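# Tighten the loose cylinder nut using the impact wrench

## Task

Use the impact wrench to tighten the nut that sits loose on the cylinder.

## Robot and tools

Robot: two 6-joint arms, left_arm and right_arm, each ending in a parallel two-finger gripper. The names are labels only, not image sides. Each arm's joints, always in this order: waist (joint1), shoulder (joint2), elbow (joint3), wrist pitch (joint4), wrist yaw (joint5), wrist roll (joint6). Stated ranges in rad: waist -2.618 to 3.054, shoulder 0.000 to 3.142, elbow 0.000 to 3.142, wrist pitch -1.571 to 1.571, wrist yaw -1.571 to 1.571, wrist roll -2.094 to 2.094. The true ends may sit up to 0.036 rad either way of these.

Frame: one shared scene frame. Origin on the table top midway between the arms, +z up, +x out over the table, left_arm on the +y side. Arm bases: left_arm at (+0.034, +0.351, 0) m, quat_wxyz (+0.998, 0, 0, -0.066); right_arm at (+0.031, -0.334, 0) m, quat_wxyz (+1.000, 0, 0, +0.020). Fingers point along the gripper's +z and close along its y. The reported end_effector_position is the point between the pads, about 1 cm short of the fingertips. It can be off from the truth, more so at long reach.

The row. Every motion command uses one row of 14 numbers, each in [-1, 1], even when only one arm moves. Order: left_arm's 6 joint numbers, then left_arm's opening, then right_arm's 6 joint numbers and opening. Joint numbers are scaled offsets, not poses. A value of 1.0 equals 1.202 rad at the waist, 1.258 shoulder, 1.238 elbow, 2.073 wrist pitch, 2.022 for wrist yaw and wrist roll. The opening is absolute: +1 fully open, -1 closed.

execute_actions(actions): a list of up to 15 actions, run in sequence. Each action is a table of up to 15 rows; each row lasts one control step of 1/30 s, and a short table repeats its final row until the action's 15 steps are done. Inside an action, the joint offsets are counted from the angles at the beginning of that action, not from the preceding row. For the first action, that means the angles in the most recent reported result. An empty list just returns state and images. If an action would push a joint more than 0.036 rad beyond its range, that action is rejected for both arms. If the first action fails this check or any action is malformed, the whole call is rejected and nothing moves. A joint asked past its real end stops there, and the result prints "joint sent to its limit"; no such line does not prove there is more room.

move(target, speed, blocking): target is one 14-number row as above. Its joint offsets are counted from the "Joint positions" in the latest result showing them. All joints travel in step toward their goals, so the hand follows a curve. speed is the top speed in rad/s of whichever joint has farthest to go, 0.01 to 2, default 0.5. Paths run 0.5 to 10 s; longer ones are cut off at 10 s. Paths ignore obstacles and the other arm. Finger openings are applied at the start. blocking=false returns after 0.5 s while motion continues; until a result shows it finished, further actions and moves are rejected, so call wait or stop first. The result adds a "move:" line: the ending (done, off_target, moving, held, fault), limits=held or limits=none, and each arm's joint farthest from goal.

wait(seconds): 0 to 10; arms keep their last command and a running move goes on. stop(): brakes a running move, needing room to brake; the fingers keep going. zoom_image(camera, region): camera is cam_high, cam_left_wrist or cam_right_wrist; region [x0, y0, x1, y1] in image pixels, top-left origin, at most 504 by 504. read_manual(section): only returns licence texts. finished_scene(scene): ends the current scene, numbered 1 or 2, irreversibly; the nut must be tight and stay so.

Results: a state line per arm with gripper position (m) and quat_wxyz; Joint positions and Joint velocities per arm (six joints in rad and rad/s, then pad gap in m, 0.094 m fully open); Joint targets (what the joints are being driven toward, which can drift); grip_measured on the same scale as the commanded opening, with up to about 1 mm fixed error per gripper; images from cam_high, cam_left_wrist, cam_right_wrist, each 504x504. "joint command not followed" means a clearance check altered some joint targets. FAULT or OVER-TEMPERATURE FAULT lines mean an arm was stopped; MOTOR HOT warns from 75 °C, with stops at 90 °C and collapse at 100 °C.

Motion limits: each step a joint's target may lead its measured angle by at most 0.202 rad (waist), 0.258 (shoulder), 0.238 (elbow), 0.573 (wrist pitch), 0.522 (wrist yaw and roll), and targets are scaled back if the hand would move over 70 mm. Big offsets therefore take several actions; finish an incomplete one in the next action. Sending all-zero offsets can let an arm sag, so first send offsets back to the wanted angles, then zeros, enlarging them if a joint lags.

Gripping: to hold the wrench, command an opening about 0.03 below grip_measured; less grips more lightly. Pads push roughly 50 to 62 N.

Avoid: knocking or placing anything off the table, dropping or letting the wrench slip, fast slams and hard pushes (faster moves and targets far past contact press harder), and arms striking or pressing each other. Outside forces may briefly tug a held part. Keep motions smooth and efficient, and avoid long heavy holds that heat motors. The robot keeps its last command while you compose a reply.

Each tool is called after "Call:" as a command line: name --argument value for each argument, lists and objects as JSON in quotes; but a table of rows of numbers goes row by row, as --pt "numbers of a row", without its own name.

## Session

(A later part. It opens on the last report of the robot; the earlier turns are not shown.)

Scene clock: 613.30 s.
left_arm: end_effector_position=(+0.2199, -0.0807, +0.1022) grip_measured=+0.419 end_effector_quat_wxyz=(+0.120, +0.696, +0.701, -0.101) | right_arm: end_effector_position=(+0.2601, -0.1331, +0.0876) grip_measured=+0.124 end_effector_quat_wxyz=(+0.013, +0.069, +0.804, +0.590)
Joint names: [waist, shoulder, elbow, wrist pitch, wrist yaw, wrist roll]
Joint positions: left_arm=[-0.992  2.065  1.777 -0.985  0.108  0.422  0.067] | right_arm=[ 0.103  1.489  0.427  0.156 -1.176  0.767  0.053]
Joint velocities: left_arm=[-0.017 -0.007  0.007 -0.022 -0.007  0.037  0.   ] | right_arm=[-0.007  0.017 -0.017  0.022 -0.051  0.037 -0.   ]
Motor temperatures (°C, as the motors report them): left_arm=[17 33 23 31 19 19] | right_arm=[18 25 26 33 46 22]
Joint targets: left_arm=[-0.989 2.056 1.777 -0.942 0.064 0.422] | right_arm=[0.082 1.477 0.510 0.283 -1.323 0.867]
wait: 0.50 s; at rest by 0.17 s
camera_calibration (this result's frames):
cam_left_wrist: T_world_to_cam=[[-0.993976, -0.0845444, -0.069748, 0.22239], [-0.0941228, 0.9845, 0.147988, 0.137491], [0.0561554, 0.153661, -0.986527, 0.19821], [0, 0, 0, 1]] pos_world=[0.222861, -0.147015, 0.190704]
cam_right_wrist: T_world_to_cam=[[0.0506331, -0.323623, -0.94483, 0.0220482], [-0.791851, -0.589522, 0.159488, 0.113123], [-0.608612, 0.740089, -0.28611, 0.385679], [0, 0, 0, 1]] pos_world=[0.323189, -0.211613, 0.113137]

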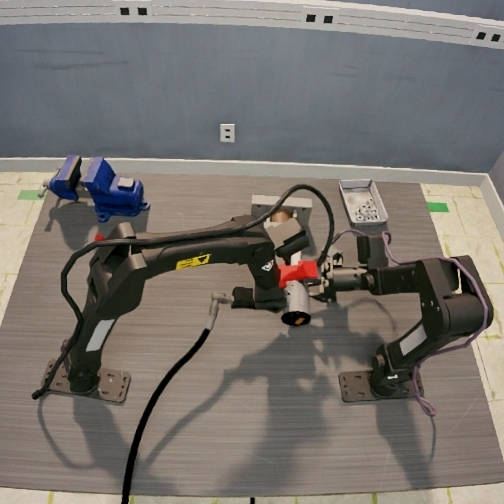

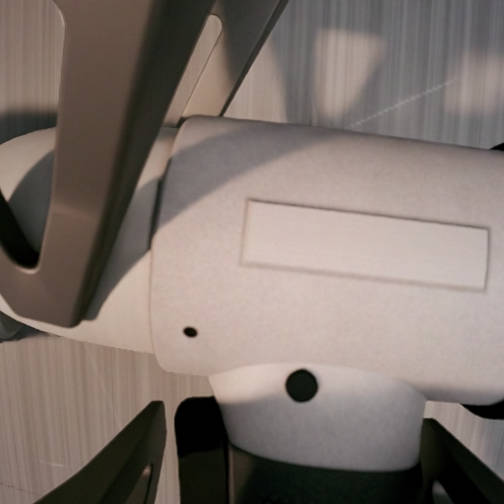

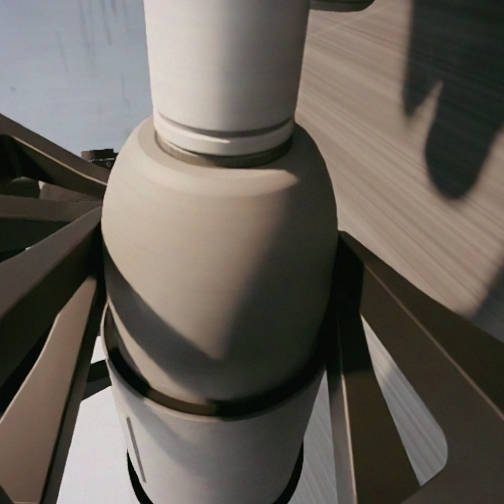

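Call:
execute_actions --actions '[[[0,-0.007,0,0.012,0,0,0.33,-0.017,-0.01,0.067,0.061,-0.073,0.049,0.03],[0,-0.007,0,0.012,0,0,0.33,-0.017,-0.01,0.067,0.061,-0.073,0.049,0.03],[0,-0.007,0,0.012,0,0,0.33,-0.017,-0.01,0.067,0.061,-0.073,0.049,0.03],[0,-0.007,0,0.012,0,0,0.33,-0.017,-0.01,0.067,0.061,-0.073,0.049,0.03],[0,-0.007,0,0.012,0,0,0.31,-0.017,-0.01,0.067,0.061,-0.073,0.049,0.03],[0,-0.007,0,0.012,0,0,0.31,-0.017,-0.01,0.067,0.061,-0.073,0.049,0.03],[0,-0.007,0,0.012,-0.01,0,0.28,-0.017,-0.01,0.067,0.061,-0.073,0.049,0.03]]]'

Call:
wait --seconds 1

Scene clock: 618.20 s.
left_arm: end_effector_position=(+0.2169, -0.0807, +0.1021) grip_measured=+0.284 end_effector_quat_wxyz=(+0.116, +0.696, +0.700, -0.105) | right_arm: end_effector_position=(+0.2601, -0.1331, +0.0877) grip_measured=+0.124 end_effector_quat_wxyz=(+0.013, +0.069, +0.804, +0.590)
Joint names: [waist, shoulder, elbow, wrist pitch, wrist yaw, wrist roll]
Joint positions: left_arm=[-0.994  2.065  1.777 -0.99   0.119  0.421  0.06 ] | right_arm=[ 0.103  1.489  0.427  0.156 -1.177  0.767  0.053]
Joint velocities: left_arm=[ 0.002 -0.012  0.002 -0.007 -0.007 -0.022 -0.001] | right_arm=[ 0.007 -0.032 -0.002  0.037 -0.007  0.037 -0.001]
Motor temperatures (°C, as the motors report them): left_arm=[17 33 23 31 19 19] | right_arm=[18 24 27 33 45 22]
Joint targets: left_arm=[-0.992 2.056 1.777 -0.960 0.088 0.422] | right_arm=[0.083 1.477 0.510 0.282 -1.324 0.866]
camera_calibration (this result's frames):
cam_left_wrist: T_world_to_cam=[[-0.99502, -0.0807411, -0.058443, 0.218774], [-0.0886785, 0.984818, 0.149233, 0.135972], [0.0455065, 0.153672, -0.987073, 0.200594], [0, 0, 0, 1]] pos_world=[0.220614, -0.147069, 0.190495]
cam_right_wrist: T_world_to_cam=[[0.0507035, -0.323037, -0.945027, 0.0222359], [-0.791559, -0.589989, 0.159206, 0.112951], [-0.608985, 0.739973, -0.285618, 0.385665], [0, 0, 0, 1]] pos_world=[0.323144, -0.211558, 0.113184]

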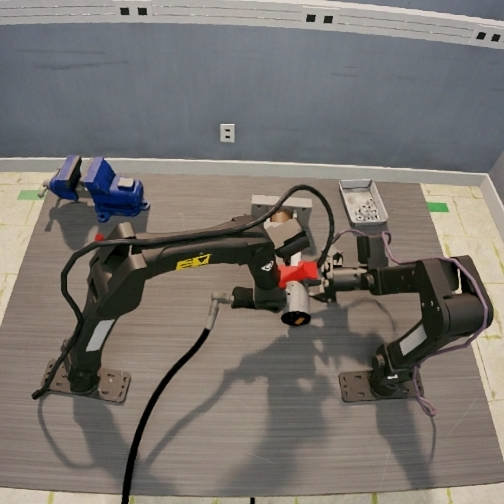

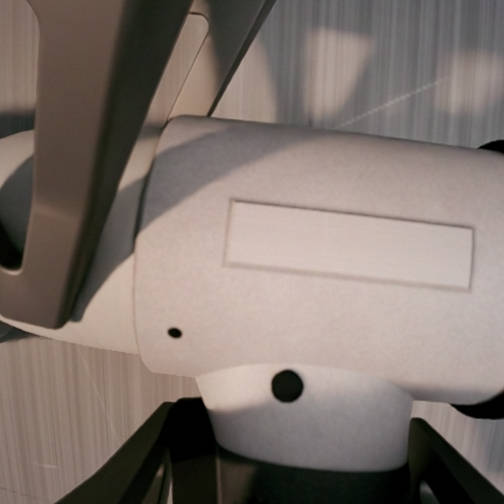

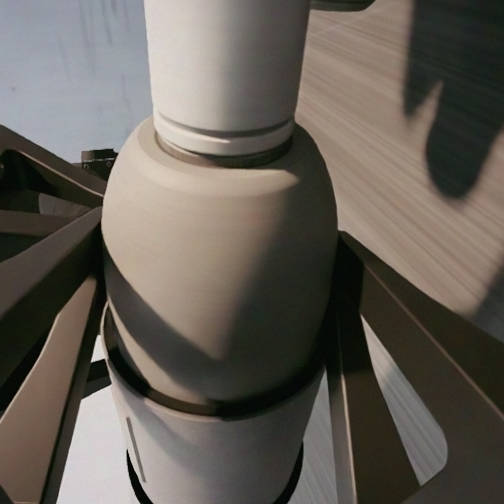

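Scene clock: 619.20 s.
left_arm: end_effector_position=(+0.2169, -0.0807, +0.1021) grip_measured=+0.284 end_effector_quat_wxyz=(+0.116, +0.696, +0.700, -0.105) | right_arm: end_effector_position=(+0.2601, -0.1331, +0.0877) grip_measured=+0.124 end_effector_quat_wxyz=(+0.013, +0.069, +0.804, +0.590)
Joint names: [waist, shoulder, elbow, wrist pitch, wrist yaw, wrist roll]
Joint positions: left_arm=[-0.994  2.065  1.777 -0.99   0.119  0.421  0.06 ] | right_arm=[ 0.103  1.489  0.427  0.156 -1.177  0.767  0.053]
Joint velocities: left_arm=[-0.017  0.012 -0.002  0.007  0.007 -0.007 -0.001] | right_arm=[ 0.002 -0.007 -0.002  0.022 -0.037 -0.007 -0.001]
Motor temperatures (°C, as the motors report them): left_arm=[17 33 23 31 19 19] | right_arm=[18 24 27 33 45 22]
Joint targets: left_arm=[-0.992 2.056 1.777 -0.960 0.088 0.422] | right_arm=[0.083 1.477 0.510 0.282 -1.324 0.866]
wait: 1.00 s; at rest by 0.17 s
camera_calibration (this result's frames):
cam_left_wrist: T_world_to_cam=[[-0.99502, -0.0807411, -0.058443, 0.218774], [-0.0886785, 0.984818, 0.149233, 0.135972], [0.0455065, 0.153672, -0.987073, 0.200594], [0, 0, 0, 1]] pos_world=[0.220614, -0.147069, 0.190495]
cam_right_wrist: T_world_to_cam=[[0.0507035, -0.323037, -0.945027, 0.0222359], [-0.791559, -0.589989, 0.159206, 0.112951], [-0.608985, 0.739973, -0.285618, 0.385665], [0, 0, 0, 1]] pos_world=[0.323144, -0.211558, 0.113184]

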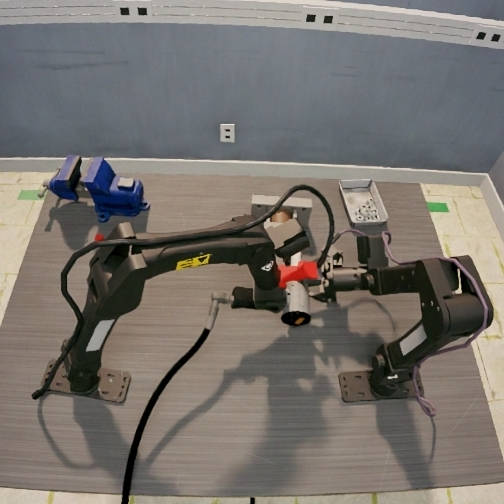

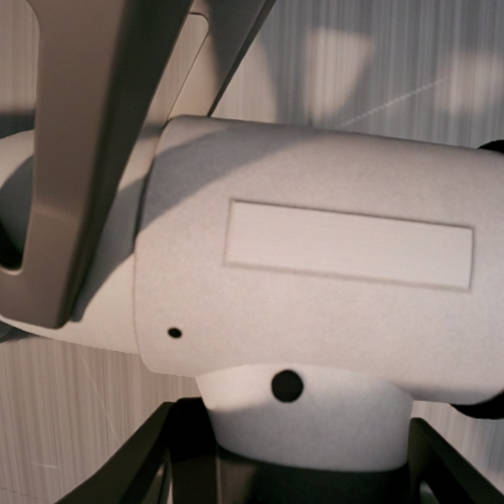

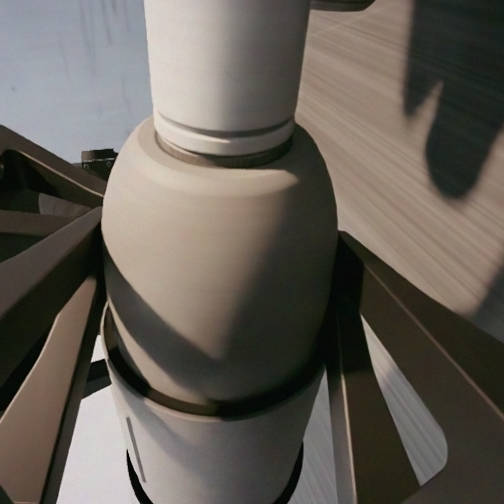

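Likely engaged and stalled at low power; squeeze more.

Call:
execute_actions --actions '[[[0,-0.007,0,0.015,-0.012,0,0.23,-0.017,-0.01,0.067,0.061,-0.073,0.049,0.03]]]'

Call:
wait --seconds 1.5

Scene clock: 633.43 s.
left_arm: end_effector_position=(+0.2160, -0.0806, +0.1016) grip_measured=+0.235 end_effector_quat_wxyz=(+0.115, +0.697, +0.700, -0.104) | right_arm: end_effector_position=(+0.2602, -0.1331, +0.0879) grip_measured=+0.124 end_effector_quat_wxyz=(+0.012, +0.070, +0.804, +0.591)
Joint names: [waist, shoulder, elbow, wrist pitch, wrist yaw, wrist roll]
Joint positions: left_arm=[-0.996  2.066  1.777 -0.992  0.117  0.421  0.058] | right_arm=[ 0.103  1.489  0.428  0.156 -1.177  0.77   0.053]
Joint velocities: left_arm=[-0.007 -0.012 -0.017 -0.007  0.051 -0.022  0.   ] | right_arm=[ 0.007 -0.002  0.007  0.081 -0.007 -0.022  0.   ]
Motor temperatures (°C, as the motors report them): left_arm=[17 33 23 31 19 19] | right_arm=[18 24 27 34 44 22]
Joint targets: left_arm=[-0.994 2.057 1.777 -0.959 0.095 0.421] | right_arm=[0.083 1.477 0.510 0.282 -1.324 0.866]
camera_calibration (this result's frames):
cam_left_wrist: T_world_to_cam=[[-0.995129, -0.0788199, -0.0592018, 0.218138], [-0.0870397, 0.984489, 0.152335, 0.135141], [0.0462765, 0.156746, -0.986554, 0.200133], [0, 0, 0, 1]] pos_world=[0.219577, -0.147221, 0.189769]
cam_right_wrist: T_world_to_cam=[[0.0480637, -0.322446, -0.945367, 0.0232407], [-0.791555, -0.589551, 0.16084, 0.112968], [-0.609204, 0.74058, -0.28357, 0.385733], [0, 0, 0, 1]] pos_world=[0.323294, -0.211572, 0.113183]

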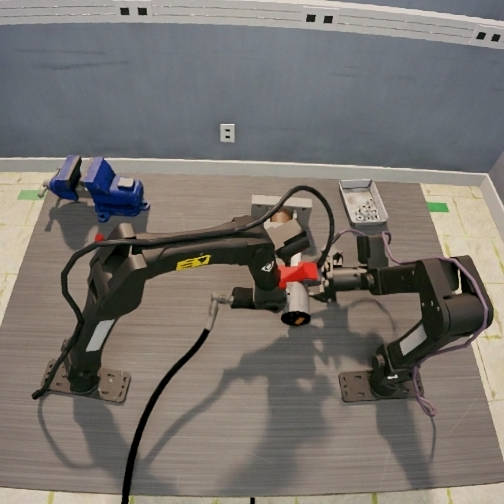

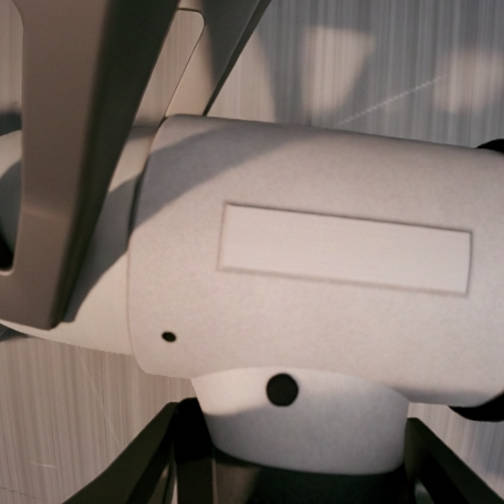

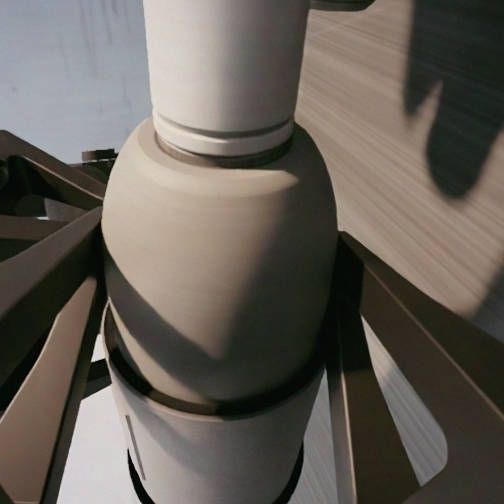

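Scene clock: 634.93 s.
left_arm: end_effector_position=(+0.2160, -0.0806, +0.1016) grip_measured=+0.235 end_effector_quat_wxyz=(+0.115, +0.697, +0.700, -0.104) | right_arm: end_effector_position=(+0.2602, -0.1331, +0.0879) grip_measured=+0.124 end_effector_quat_wxyz=(+0.012, +0.070, +0.804, +0.591)
Joint names: [waist, shoulder, elbow, wrist pitch, wrist yaw, wrist roll]
Joint positions: left_arm=[-0.996  2.066  1.777 -0.992  0.117  0.421  0.058] | right_arm=[ 0.103  1.489  0.428  0.156 -1.177  0.77   0.053]
Joint velocities: left_arm=[ 0.012 -0.012  0.007 -0.066  0.051  0.022  0.001] | right_arm=[-0.017  0.002 -0.012  0.037 -0.022  0.022 -0.001]
Motor temperatures (°C, as the motors report them): left_arm=[17 33 23 31 19 19] | right_arm=[18 24 27 34 44 22]
Joint targets: left_arm=[-0.994 2.057 1.777 -0.959 0.095 0.421] | right_arm=[0.083 1.477 0.510 0.282 -1.324 0.866]
wait: 1.50 s; at rest by 0.17 s
camera_calibration (this result's frames):
cam_left_wrist: T_world_to_cam=[[-0.995129, -0.0788199, -0.0592018, 0.218138], [-0.0870397, 0.984489, 0.152335, 0.135141], [0.0462765, 0.156746, -0.986554, 0.200133], [0, 0, 0, 1]] pos_world=[0.219577, -0.147221, 0.189769]
cam_right_wrist: T_world_to_cam=[[0.0480637, -0.322446, -0.945367, 0.0232407], [-0.791555, -0.589551, 0.16084, 0.112968], [-0.609204, 0.74058, -0.28357, 0.385733], [0, 0, 0, 1]] pos_world=[0.323294, -0.211572, 0.113183]

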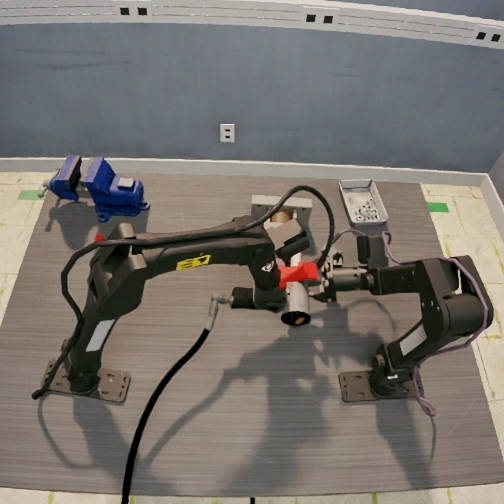

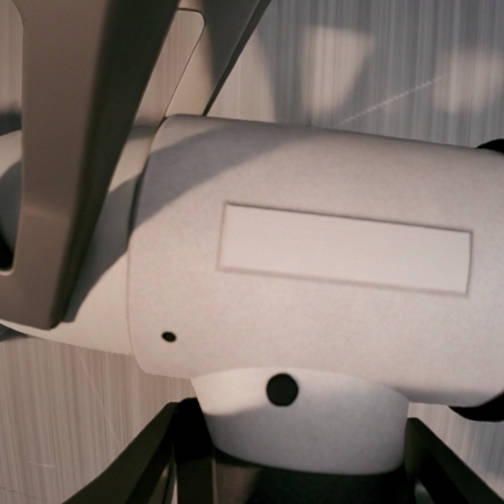

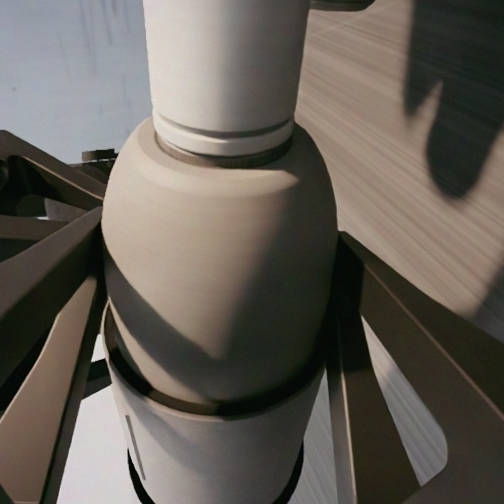

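Torque is reaching the nut (the housing rolled slightly). Full squeeze.

Call:
execute_actions --actions '[[[0,-0.007,0,0.022,-0.025,0,0.1,-0.017,-0.01,0.067,0.061,-0.073,0.048,0.03]]]'

Call:
wait --seconds 1.5

Scene clock: 637.73 s.
left_arm: end_effector_position=(+0.2209, -0.0688, +0.0871) grip_measured=+0.105 end_effector_quat_wxyz=(+0.100, +0.696, +0.707, -0.071) | right_arm: end_effector_position=(+0.2603, -0.1335, +0.0906) grip_measured=+0.099 end_effector_quat_wxyz=(-0.007, +0.089, +0.799, +0.595)
Joint names: [waist, shoulder, elbow, wrist pitch, wrist yaw, wrist roll]
Joint positions: left_arm=[-0.996  2.083  1.762 -1.012  0.065  0.419  0.052] | right_arm=[ 0.097  1.491  0.437  0.138 -1.194  0.813  0.052]
Joint velocities: left_arm=[-0.007 -0.007  0.017 -0.022 -0.022 -0.037 -0.   ] | right_arm=[-0.002 -0.017  0.002 -0.066 -0.022  0.11   0.001]
Motor temperatures (°C, as the motors report them): left_arm=[17 33 23 31 19 19] | right_arm=[18 24 27 34 44 22]
Joint targets: left_arm=[-0.996 2.057 1.777 -0.947 0.066 0.421] | right_arm=[0.083 1.477 0.511 0.282 -1.324 0.867]
camera_calibration (this result's frames):
cam_left_wrist: T_world_to_cam=[[-0.992073, -0.089931, -0.0877692, 0.224119], [-0.10713, 0.970352, 0.216656, 0.124021], [0.0656829, 0.224341, -0.972295, 0.18294], [0, 0, 0, 1]] pos_world=[0.223612, -0.14123, 0.170672]
cam_right_wrist: T_world_to_cam=[[-0.00493291, -0.30719, -0.951635, 0.0420561], [-0.787159, -0.585723, 0.193153, 0.108811], [-0.61673, 0.750041, -0.238918, 0.386027], [0, 0, 0, 1]] pos_world=[0.323934, -0.212884, 0.111234]

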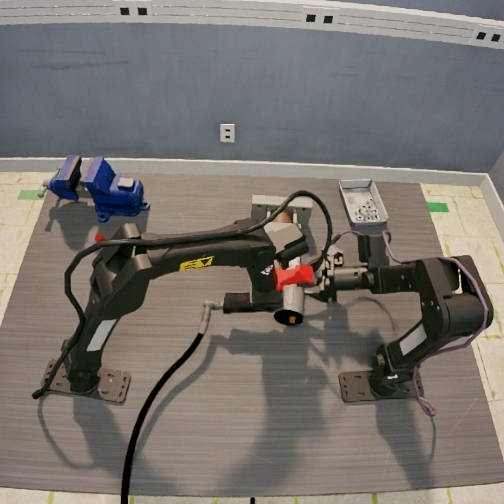

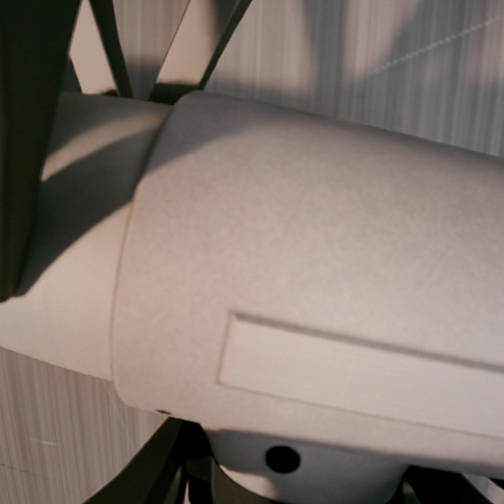

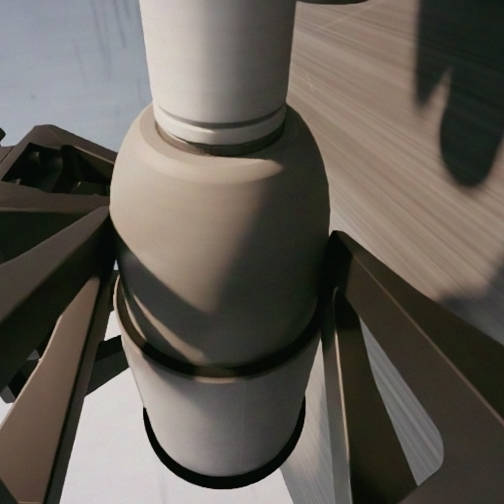

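Scene clock: 639.23 s.
left_arm: end_effector_position=(+0.2209, -0.0688, +0.0871) grip_measured=+0.105 end_effector_quat_wxyz=(+0.100, +0.696, +0.707, -0.071) | right_arm: end_effector_position=(+0.2603, -0.1335, +0.0906) grip_measured=+0.099 end_effector_quat_wxyz=(-0.007, +0.089, +0.799, +0.595)
Joint names: [waist, shoulder, elbow, wrist pitch, wrist yaw, wrist roll]
Joint positions: left_arm=[-0.996  2.083  1.762 -1.012  0.065  0.419  0.052] | right_arm=[ 0.097  1.491  0.437  0.138 -1.194  0.813  0.052]
Joint velocities: left_arm=[-0.002 -0.007  0.012  0.007 -0.066  0.051  0.   ] | right_arm=[ 0.002  0.002 -0.002  0.022  0.007 -0.022  0.   ]
Motor temperatures (°C, as the motors report them): left_arm=[17 33 23 31 19 19] | right_arm=[18 24 27 34 44 22]
Joint targets: left_arm=[-0.996 2.057 1.777 -0.947 0.066 0.421] | right_arm=[0.083 1.477 0.511 0.282 -1.324 0.867]
wait: 1.50 s; at rest by 0.17 s
camera_calibration (this result's frames):
cam_left_wrist: T_world_to_cam=[[-0.992073, -0.089931, -0.0877692, 0.224119], [-0.10713, 0.970352, 0.216656, 0.124021], [0.0656829, 0.224341, -0.972295, 0.18294], [0, 0, 0, 1]] pos_world=[0.223612, -0.14123, 0.170672]
cam_right_wrist: T_world_to_cam=[[-0.00493291, -0.30719, -0.951635, 0.0420561], [-0.787159, -0.585723, 0.193153, 0.108811], [-0.61673, 0.750041, -0.238918, 0.386027], [0, 0, 0, 1]] pos_world=[0.323934, -0.212884, 0.111234]

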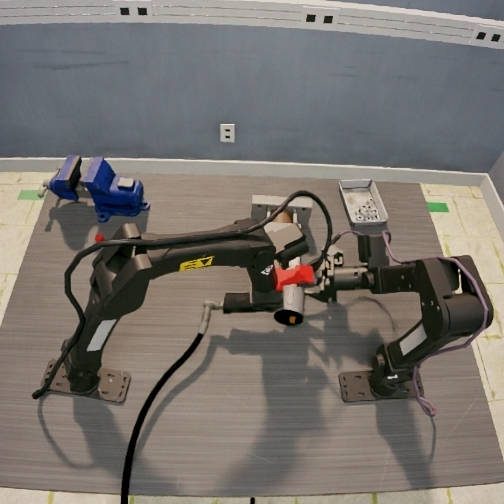

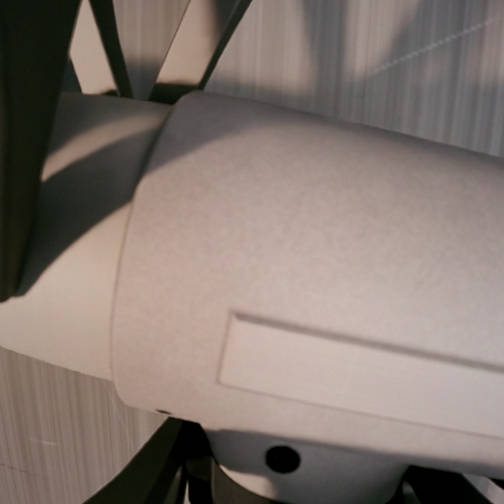

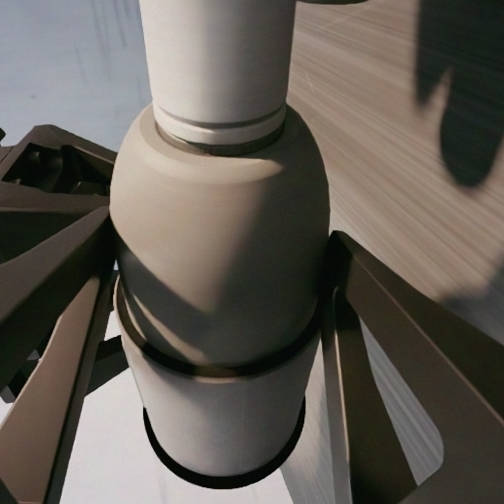

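Call:
execute_actions --actions '[[[0,-0.008,0,0.005,0,0,0.45,-0.005,-0.02,0.055,0.06,-0.07,0.035,0.03]],[[0,-0.008,0,0.055,0.032,0,0.45,-0.005,-0.02,0.055,0.06,-0.07,0.035,0.03]]]'

Scene clock: 646.87 s.
left_arm: end_effector_position=(+0.2235, -0.0705, +0.0871) grip_measured=+0.449 end_effector_quat_wxyz=(+0.106, +0.699, +0.704, -0.070) | right_arm: end_effector_position=(+0.2603, -0.1339, +0.0909) grip_measured=+0.099 end_effector_quat_wxyz=(-0.008, +0.090, +0.798, +0.596)
Joint names: [waist, shoulder, elbow, wrist pitch, wrist yaw, wrist roll]
Joint positions: left_arm=[-0.994  2.085  1.762 -1.     0.059  0.429  0.068] | right_arm=[ 0.095  1.491  0.437  0.137 -1.197  0.814  0.052]
Joint velocities: left_arm=[-0.007  0.007 -0.007  0.007  0.007 -0.037  0.001] | right_arm=[ 0.002  0.012 -0.012 -0.007 -0.037 -0.066 -0.   ]
Motor temperatures (°C, as the motors report them): left_arm=[17 34 23 31 19 19] | right_arm=[18 24 27 35 43 21]
Joint targets: left_arm=[-0.994 2.075 1.762 -0.897 0.116 0.418] | right_arm=[0.091 1.466 0.505 0.262 -1.336 0.886]
camera_calibration (this result's frames):
cam_left_wrist: T_world_to_cam=[[-0.991623, -0.0837389, -0.0983482, 0.227825], [-0.10291, 0.97233, 0.209723, 0.125752], [0.078065, 0.218087, -0.972802, 0.179912], [0, 0, 0, 1]] pos_world=[0.224813, -0.142431, 0.171052]
cam_right_wrist: T_world_to_cam=[[-0.00769522, -0.30503, -0.952312, 0.0432415], [-0.787269, -0.585346, 0.193851, 0.108523], [-0.616562, 0.751217, -0.235636, 0.386292], [0, 0, 0, 1]] pos_world=[0.323943, -0.213475, 0.111166]

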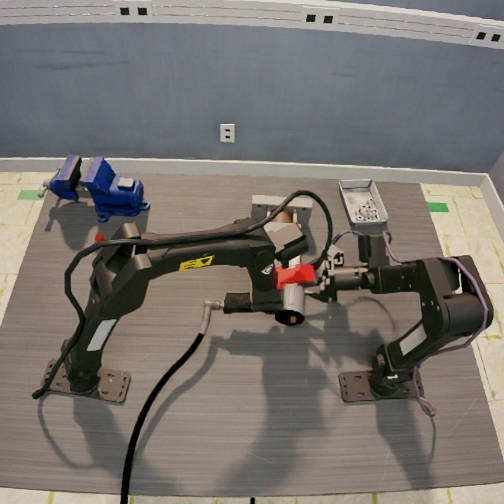

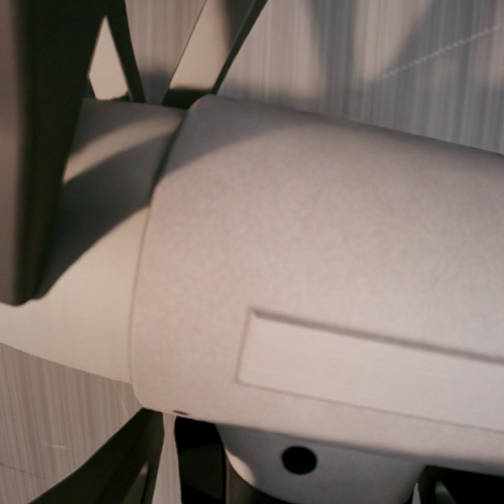

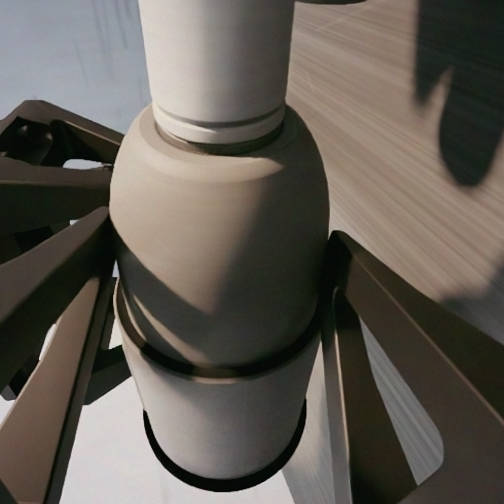

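Call:
execute_actions --actions '[[[0,-0.008,0,0.08,0.04,0,0.45,0,-0.025,0.05,0.055,-0.075,0.03,0.1],[0,-0.008,0,0.08,0.04,0,0.45,0,-0.025,0.05,0.055,-0.075,0.03,0.1],[0,-0.008,0,0.08,0.04,0,0.45,0,-0.025,0.05,0.055,-0.075,0.03,0.1],[0,-0.008,0,0.08,0.04,0,0.45,0,-0.025,0.05,0.055,-0.075,0.03,0.11],[0,-0.008,0,0.08,0.04,0,0.45,0,-0.025,0.05,0.055,-0.075,0.03,0.11],[0,-0.008,0,0.08,0.04,0,0.45,0,-0.025,0.05,0.055,-0.075,0.03,0.12],[0,-0.008,0,0.08,0.04,0,0.45,0,-0.025,0.05,0.055,-0.075,0.03,0.12],[0,-0.008,0,0.08,0.04,0,0.45,0,-0.025,0.05,0.055,-0.075,0.03,0.13]]]'

Call:
wait --seconds 0.7

Scene clock: 651.83 s.
left_arm: end_effector_position=(+0.2244, -0.0786, +0.0868) grip_measured=+0.449 end_effector_quat_wxyz=(+0.118, +0.702, +0.697, -0.085) | right_arm: end_effector_position=(+0.2634, -0.1400, +0.0836) grip_measured=+0.133 end_effector_quat_wxyz=(-0.014, +0.122, +0.804, +0.582)
Joint names: [waist, shoulder, elbow, wrist pitch, wrist yaw, wrist roll]
Joint positions: left_arm=[-0.991  2.085  1.752 -0.956  0.082  0.442  0.068] | right_arm=[ 0.079  1.491  0.437  0.103 -1.163  0.837  0.053]
Joint velocities: left_arm=[-0.002  0.012  0.007  0.11  -0.022  0.007 -0.001] | right_arm=[-0.017 -0.007 -0.012 -0.11   0.022 -0.051  0.   ]
Motor temperatures (°C, as the motors report them): left_arm=[17 34 23 32 19 19] | right_arm=[18 24 27 35 43 21]
Joint targets: left_arm=[-0.994 2.075 1.762 -0.835 0.140 0.429] | right_arm=[0.095 1.460 0.499 0.251 -1.349 0.875]
camera_calibration (this result's frames):
cam_left_wrist: T_world_to_cam=[[-0.993091, -0.0713718, -0.0931507, 0.228854], [-0.0866181, 0.981364, 0.171527, 0.134215], [0.0791725, 0.178411, -0.980766, 0.178725], [0, 0, 0, 1]] pos_world=[0.224748, -0.147267, 0.173584]
cam_right_wrist: T_world_to_cam=[[-0.0698501, -0.331054, -0.941023, 0.0462479], [-0.800387, -0.544434, 0.250944, 0.113227], [-0.595401, 0.770711, -0.226943, 0.38745], [0, 0, 0, 1]] pos_world=[0.324544, -0.221656, 0.103035]

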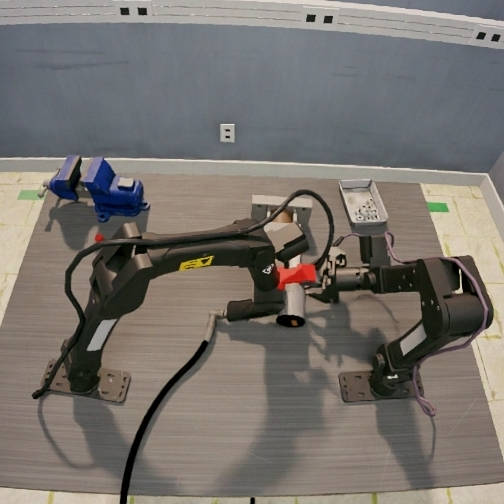

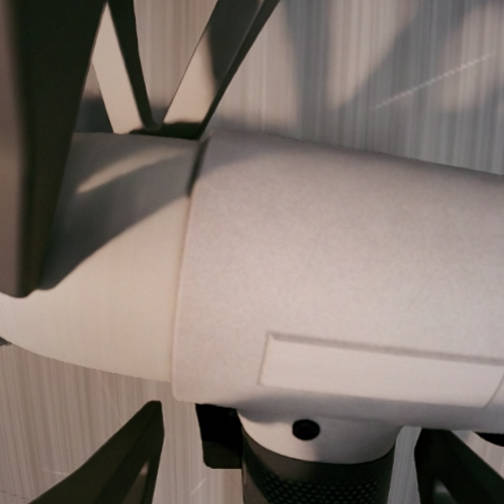

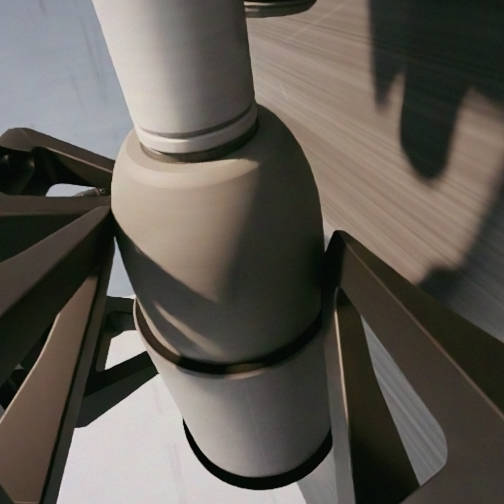

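Scene clock: 652.53 s.
left_arm: end_effector_position=(+0.2243, -0.0789, +0.0869) grip_measured=+0.449 end_effector_quat_wxyz=(+0.118, +0.702, +0.697, -0.086) | right_arm: end_effector_position=(+0.2634, -0.1401, +0.0834) grip_measured=+0.133 end_effector_quat_wxyz=(-0.015, +0.123, +0.804, +0.581)
Joint names: [waist, shoulder, elbow, wrist pitch, wrist yaw, wrist roll]
Joint positions: left_arm=[-0.991  2.085  1.752 -0.955  0.084  0.442  0.068] | right_arm=[ 0.078  1.491  0.437  0.103 -1.162  0.837  0.053]
Joint velocities: left_arm=[ 0.002  0.002 -0.012  0.037 -0.051 -0.007  0.   ] | right_arm=[-0.007 -0.007 -0.007  0.022 -0.007  0.022  0.   ]
Motor temperatures (°C, as the motors report them): left_arm=[17 34 23 32 19 19] | right_arm=[18 24 27 35 43 21]
Joint targets: left_arm=[-0.994 2.075 1.762 -0.834 0.140 0.429] | right_arm=[0.094 1.460 0.499 0.251 -1.349 0.875]
wait: 0.70 s; at rest by 0.17 s
camera_calibration (this result's frames):
cam_left_wrist: T_world_to_cam=[[-0.993175, -0.0711639, -0.0924105, 0.228708], [-0.0861929, 0.981591, 0.170443, 0.134454], [0.0785799, 0.177245, -0.981025, 0.178908], [0, 0, 0, 1]] pos_world=[0.224677, -0.147413, 0.173732]
cam_right_wrist: T_world_to_cam=[[-0.0707278, -0.331388, -0.94084, 0.0462721], [-0.800534, -0.543851, 0.251738, 0.113264], [-0.5951, 0.770979, -0.226822, 0.387481], [0, 0, 0, 1]] pos_world=[0.324535, -0.221807, 0.102911]

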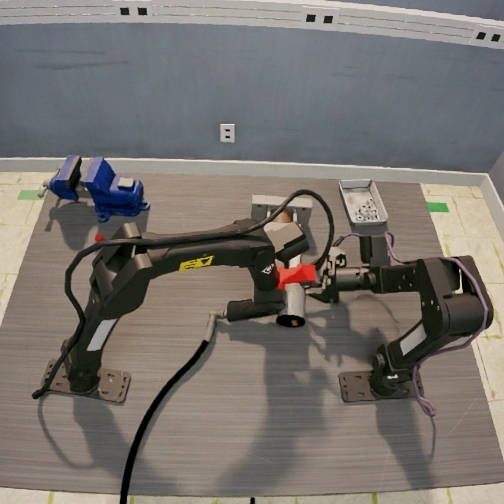

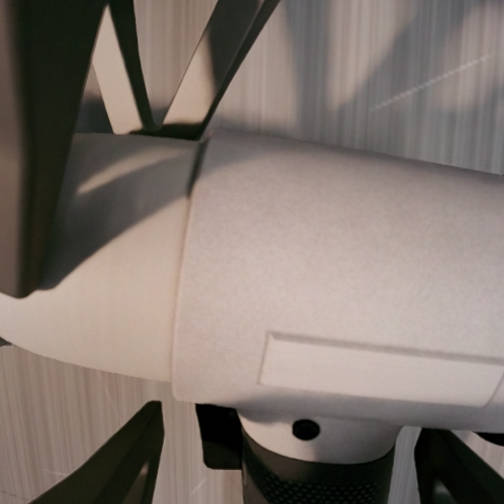

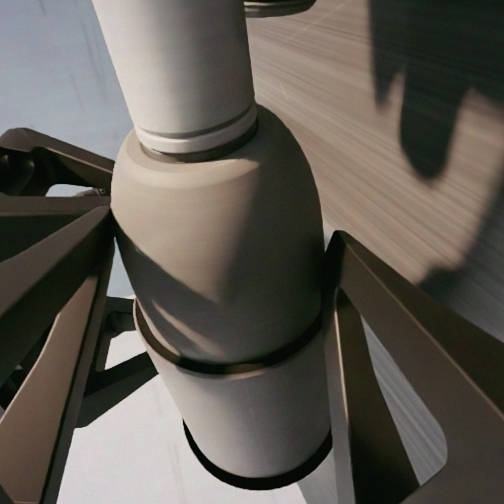

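Call:
execute_actions --actions '[[[0,-0.008,0.008,0.058,0.028,0,0.45,0.02,-0.025,0.05,0.07,-0.092,-0.06,0.17]],[[0,-0.008,0.008,0.05,0.025,0,0.45,0.04,-0.025,0.05,0.065,-0.09,-0.05,0.2]],[[0,-0.008,0.008,0.05,0.025,0,0.45,0.04,-0.025,0.05,0.065,-0.09,0,0.2]]]'

Scene clock: 660.30 s.
left_arm: end_effector_position=(+0.2227, -0.0894, +0.0903) grip_measured=+0.449 end_effector_quat_wxyz=(+0.132, +0.708, +0.685, -0.106) | right_arm: end_effector_position=(+0.2607, -0.1388, +0.0788) grip_measured=+0.200 end_effector_quat_wxyz=(+0.035, +0.049, +0.819, +0.571)
Joint names: [waist, shoulder, elbow, wrist pitch, wrist yaw, wrist roll]
Joint positions: left_arm=[-0.991  2.085  1.752 -0.917  0.117  0.461  0.068] | right_arm=[ 0.091  1.491  0.437  0.081 -1.141  0.641  0.056]
Joint velocities: left_arm=[ 0.017 -0.012 -0.002 -0.022  0.007 -0.051  0.   ] | right_arm=[-0.007 -0.007 -0.012  0.051 -0.037  0.007 -0.001]
Motor temperatures (°C, as the motors report them): left_arm=[17 34 23 33 19 19] | right_arm=[18 24 27 36 44 21]
Joint targets: left_arm=[-0.991 2.075 1.762 -0.823 0.156 0.455] | right_arm=[0.134 1.460 0.499 0.216 -1.333 0.641]
camera_calibration (this result's frames):
cam_left_wrist: T_world_to_cam=[[-0.9954, -0.0481288, -0.0828401, 0.228425], [-0.0582157, 0.990572, 0.124008, 0.142868], [0.0760907, 0.12826, -0.988817, 0.18108], [0, 0, 0, 1]] pos_world=[0.221913, -0.153753, 0.180261]
cam_right_wrist: T_world_to_cam=[[0.106042, -0.370532, -0.922746, -0.0108118], [-0.795956, -0.587836, 0.144576, 0.114091], [-0.595994, 0.719135, -0.357263, 0.387127], [0, 0, 0, 1]] pos_world=[0.322683, -0.215336, 0.111835]

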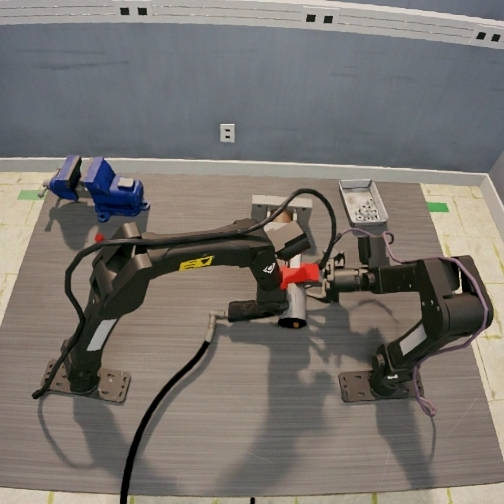

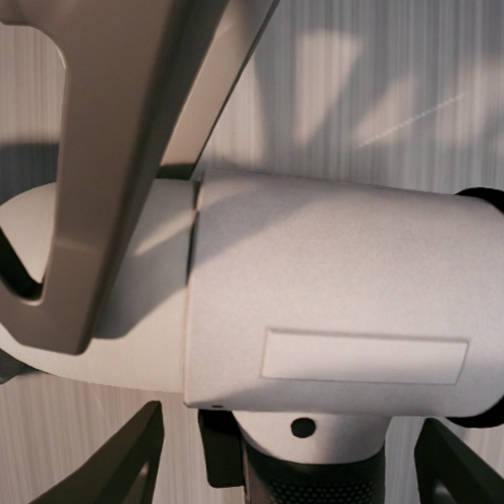

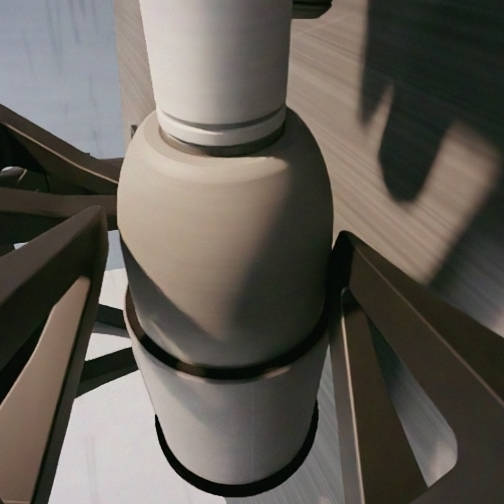

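Call:
execute_actions --actions '[[[0,-0.008,0.008,0.045,0.02,0,0.45,0.036,-0.025,0.05,0.065,-0.095,-0.02,0.03]],[[0,-0.008,0.008,0.0,0.0,0,0.45,0.0,-0.025,0.05,0.06,-0.09,0.02,0.03]]]'

Scene clock: 668.67 s.
left_arm: end_effector_position=(+0.2222, -0.0902, +0.0905) grip_measured=+0.449 end_effector_quat_wxyz=(+0.132, +0.710, +0.683, -0.109) | right_arm: end_effector_position=(+0.2610, -0.1399, +0.0769) grip_measured=+0.096 end_effector_quat_wxyz=(+0.038, +0.048, +0.821, +0.567)
Joint names: [waist, shoulder, elbow, wrist pitch, wrist yaw, wrist roll]
Joint positions: left_arm=[-0.991  2.085  1.752 -0.915  0.122  0.465  0.068] | right_arm=[ 0.089  1.491  0.437  0.073 -1.131  0.628  0.052]
Joint velocities: left_arm=[ 0.002 -0.002 -0.007  0.037 -0.037 -0.037 -0.002] | right_arm=[ 0.007 -0.002 -0.007  0.007  0.007  0.066 -0.001]
Motor temperatures (°C, as the motors report them): left_arm=[17 34 23 33 19 19] | right_arm=[18 24 27 36 45 21]
Joint targets: left_arm=[-0.991 2.075 1.762 -0.910 0.124 0.465] | right_arm=[0.092 1.460 0.499 0.198 -1.313 0.662]
camera_calibration (this result's frames):
cam_left_wrist: T_world_to_cam=[[-0.995785, -0.0430398, -0.0809973, 0.22824], [-0.0526598, 0.991297, 0.120653, 0.14266], [0.0750995, 0.12441, -0.989385, 0.181377], [0, 0, 0, 1]] pos_world=[0.221169, -0.154161, 0.180726]
cam_right_wrist: T_world_to_cam=[[0.109157, -0.380284, -0.918405, -0.0155307], [-0.798126, -0.584266, 0.147066, 0.11484], [-0.59252, 0.71695, -0.367291, 0.386939], [0, 0, 0, 1]] pos_world=[0.322622, -0.216225, 0.110967]

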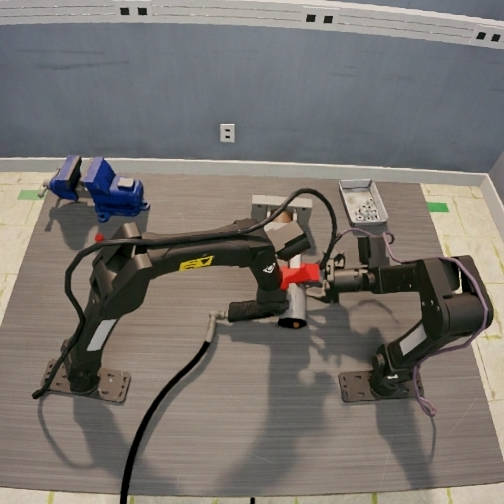

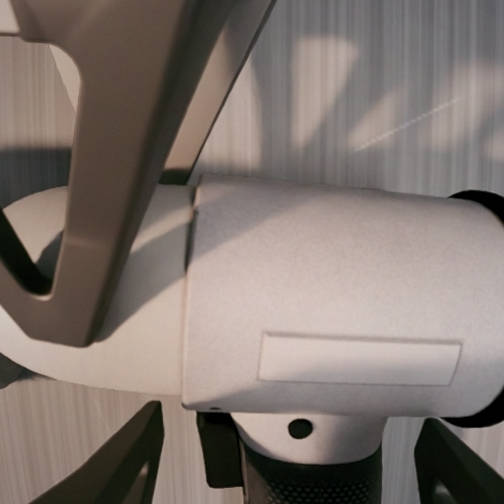

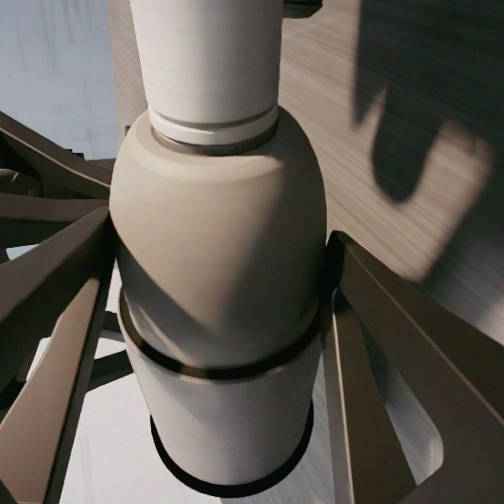

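Call:
execute_actions --actions '[[[0.025,-0.1,-0.13,0.02,0.015,0,0.5,0,-0.025,0.05,0.06,-0.09,0.017,0.03]],[[0.025,-0.095,-0.135,0.045,0.015,0,0.5,0,-0.025,0.05,0.06,-0.09,0.017,0.03]]]'

Scene clock: 676.10 s.
left_arm: end_effector_position=(+0.2114, -0.0330, +0.0821) grip_measured=+0.499 end_effector_quat_wxyz=(+0.121, +0.694, +0.699, -0.118) | right_arm: end_effector_position=(+0.2610, -0.1400, +0.0771) grip_measured=+0.096 end_effector_quat_wxyz=(+0.037, +0.050, +0.821, +0.568)
Joint names: [waist, shoulder, elbow, wrist pitch, wrist yaw, wrist roll]
Joint positions: left_arm=[-0.942  1.886  1.436 -0.817  0.153  0.465  0.07 ] | right_arm=[ 0.089  1.491  0.437  0.073 -1.133  0.633  0.052]
Joint velocities: left_arm=[-0.002 -0.012 -0.017 -0.022  0.051  0.051 -0.   ] | right_arm=[-0.007 -0.017 -0.012 -0.007  0.007  0.066 -0.002]
Motor temperatures (°C, as the motors report them): left_arm=[17 34 23 32 19 19] | right_arm=[18 24 27 36 45 21]
Joint targets: left_arm=[-0.936 1.862 1.430 -0.798 0.168 0.465] | right_arm=[0.089 1.460 0.499 0.198 -1.315 0.666]
camera_calibration (this result's frames):
cam_left_wrist: T_world_to_cam=[[-0.995572, -0.0818078, -0.0463018, 0.215163], [-0.0870398, 0.988284, 0.125373, 0.0931857], [0.0355028, 0.128848, -0.991029, 0.175365], [0, 0, 0, 1]] pos_world=[0.216095, -0.0970874, 0.172071]
cam_right_wrist: T_world_to_cam=[[0.104939, -0.378515, -0.919627, -0.0138697], [-0.79821, -0.583627, 0.149134, 0.11469], [-0.593169, 0.718405, -0.36338, 0.38712], [0, 0, 0, 1]] pos_world=[0.32263, -0.216423, 0.110812]

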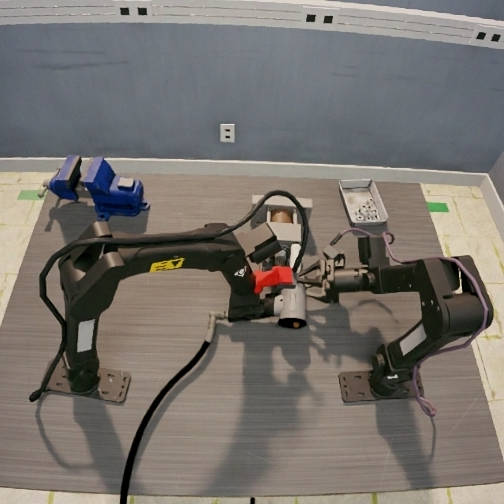

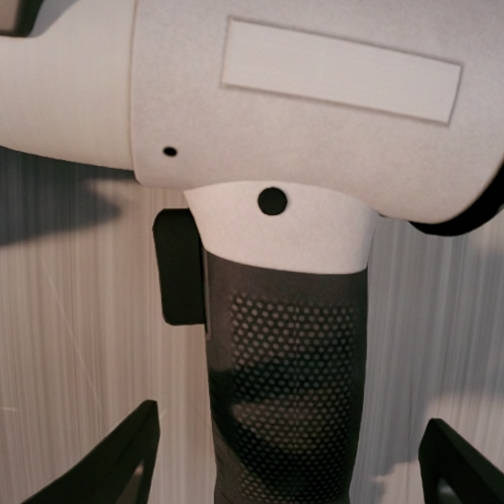

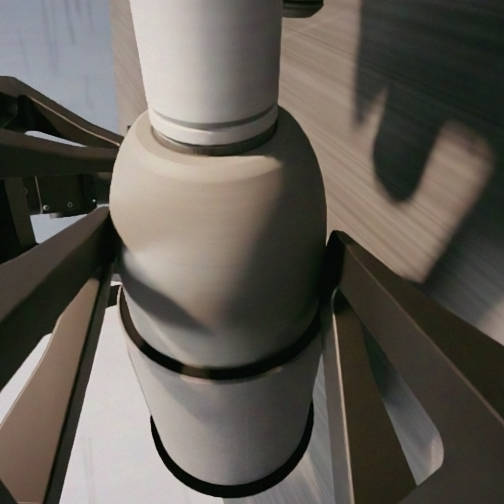

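Call:
execute_actions --actions '[[[0,0.005,-0.047,0.047,0,0,0.5,0,-0.025,0.05,0.06,-0.09,0.017,0.03]],[[0,0.005,-0.047,0.047,0,0,0.5,0,-0.025,0.05,0.06,-0.09,0.017,0.03]]]'

Scene clock: 681.00 s.
left_arm: end_effector_position=(+0.2128, -0.0342, +0.0472) grip_measured=+0.499 end_effector_quat_wxyz=(+0.130, +0.694, +0.698, -0.118) | right_arm: end_effector_position=(+0.2610, -0.1400, +0.0771) grip_measured=+0.096 end_effector_quat_wxyz=(+0.036, +0.050, +0.821, +0.568)
Joint names: [waist, shoulder, elbow, wrist pitch, wrist yaw, wrist roll]
Joint positions: left_arm=[-0.942  1.915  1.327 -0.661  0.15   0.465  0.07 ] | right_arm=[ 0.089  1.491  0.437  0.073 -1.133  0.633  0.052]
Joint velocities: left_arm=[ 0.002  0.012 -0.012  0.051 -0.007  0.037 -0.   ] | right_arm=[-0.012 -0.002 -0.007 -0.022  0.051 -0.037 -0.001]
Motor temperatures (°C, as the motors report them): left_arm=[17 34 23 31 19 19] | right_arm=[18 24 27 36 45 20]
Joint targets: left_arm=[-0.942 1.907 1.323 -0.642 0.152 0.465] | right_arm=[0.089 1.460 0.499 0.198 -1.315 0.667]
camera_calibration (this result's frames):
cam_left_wrist: T_world_to_cam=[[-0.994919, -0.0835529, -0.0561673, 0.215087], [-0.0893887, 0.989792, 0.111001, 0.100176], [0.0463195, 0.115457, -0.992232, 0.13824], [0, 0, 0, 1]] pos_world=[0.216546, -0.0971432, 0.138127]
cam_right_wrist: T_world_to_cam=[[0.104563, -0.378488, -0.919681, -0.0137635], [-0.798235, -0.583526, 0.149391, 0.114691], [-0.593201, 0.718501, -0.363138, 0.387123], [0, 0, 0, 1]] pos_world=[0.322631, -0.216432, 0.110787]

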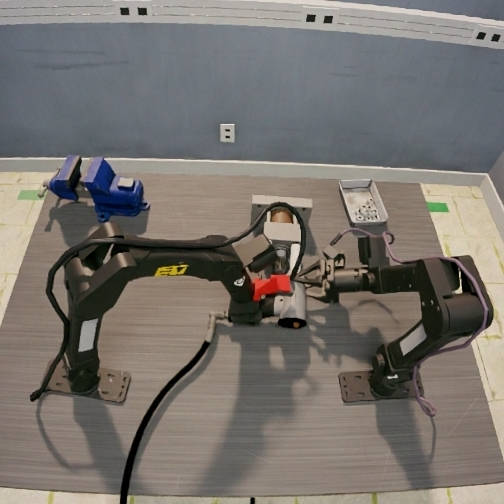

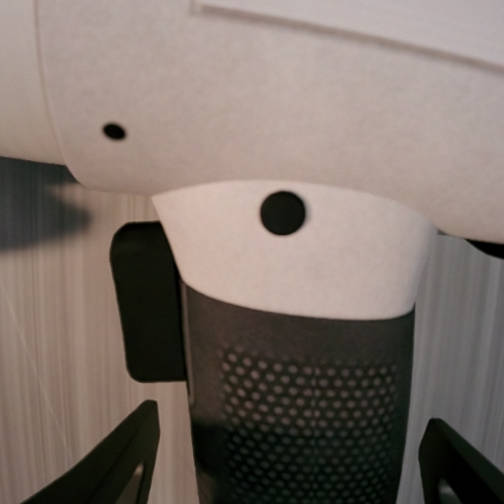

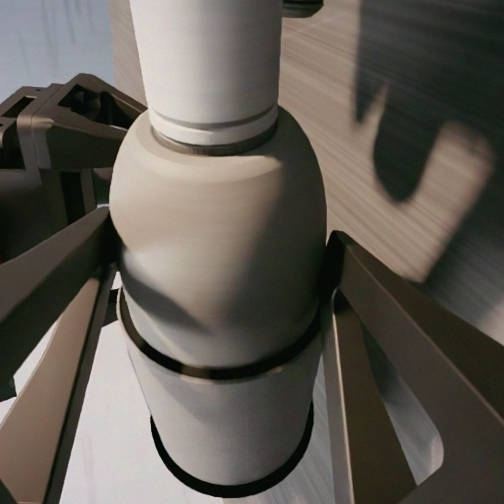

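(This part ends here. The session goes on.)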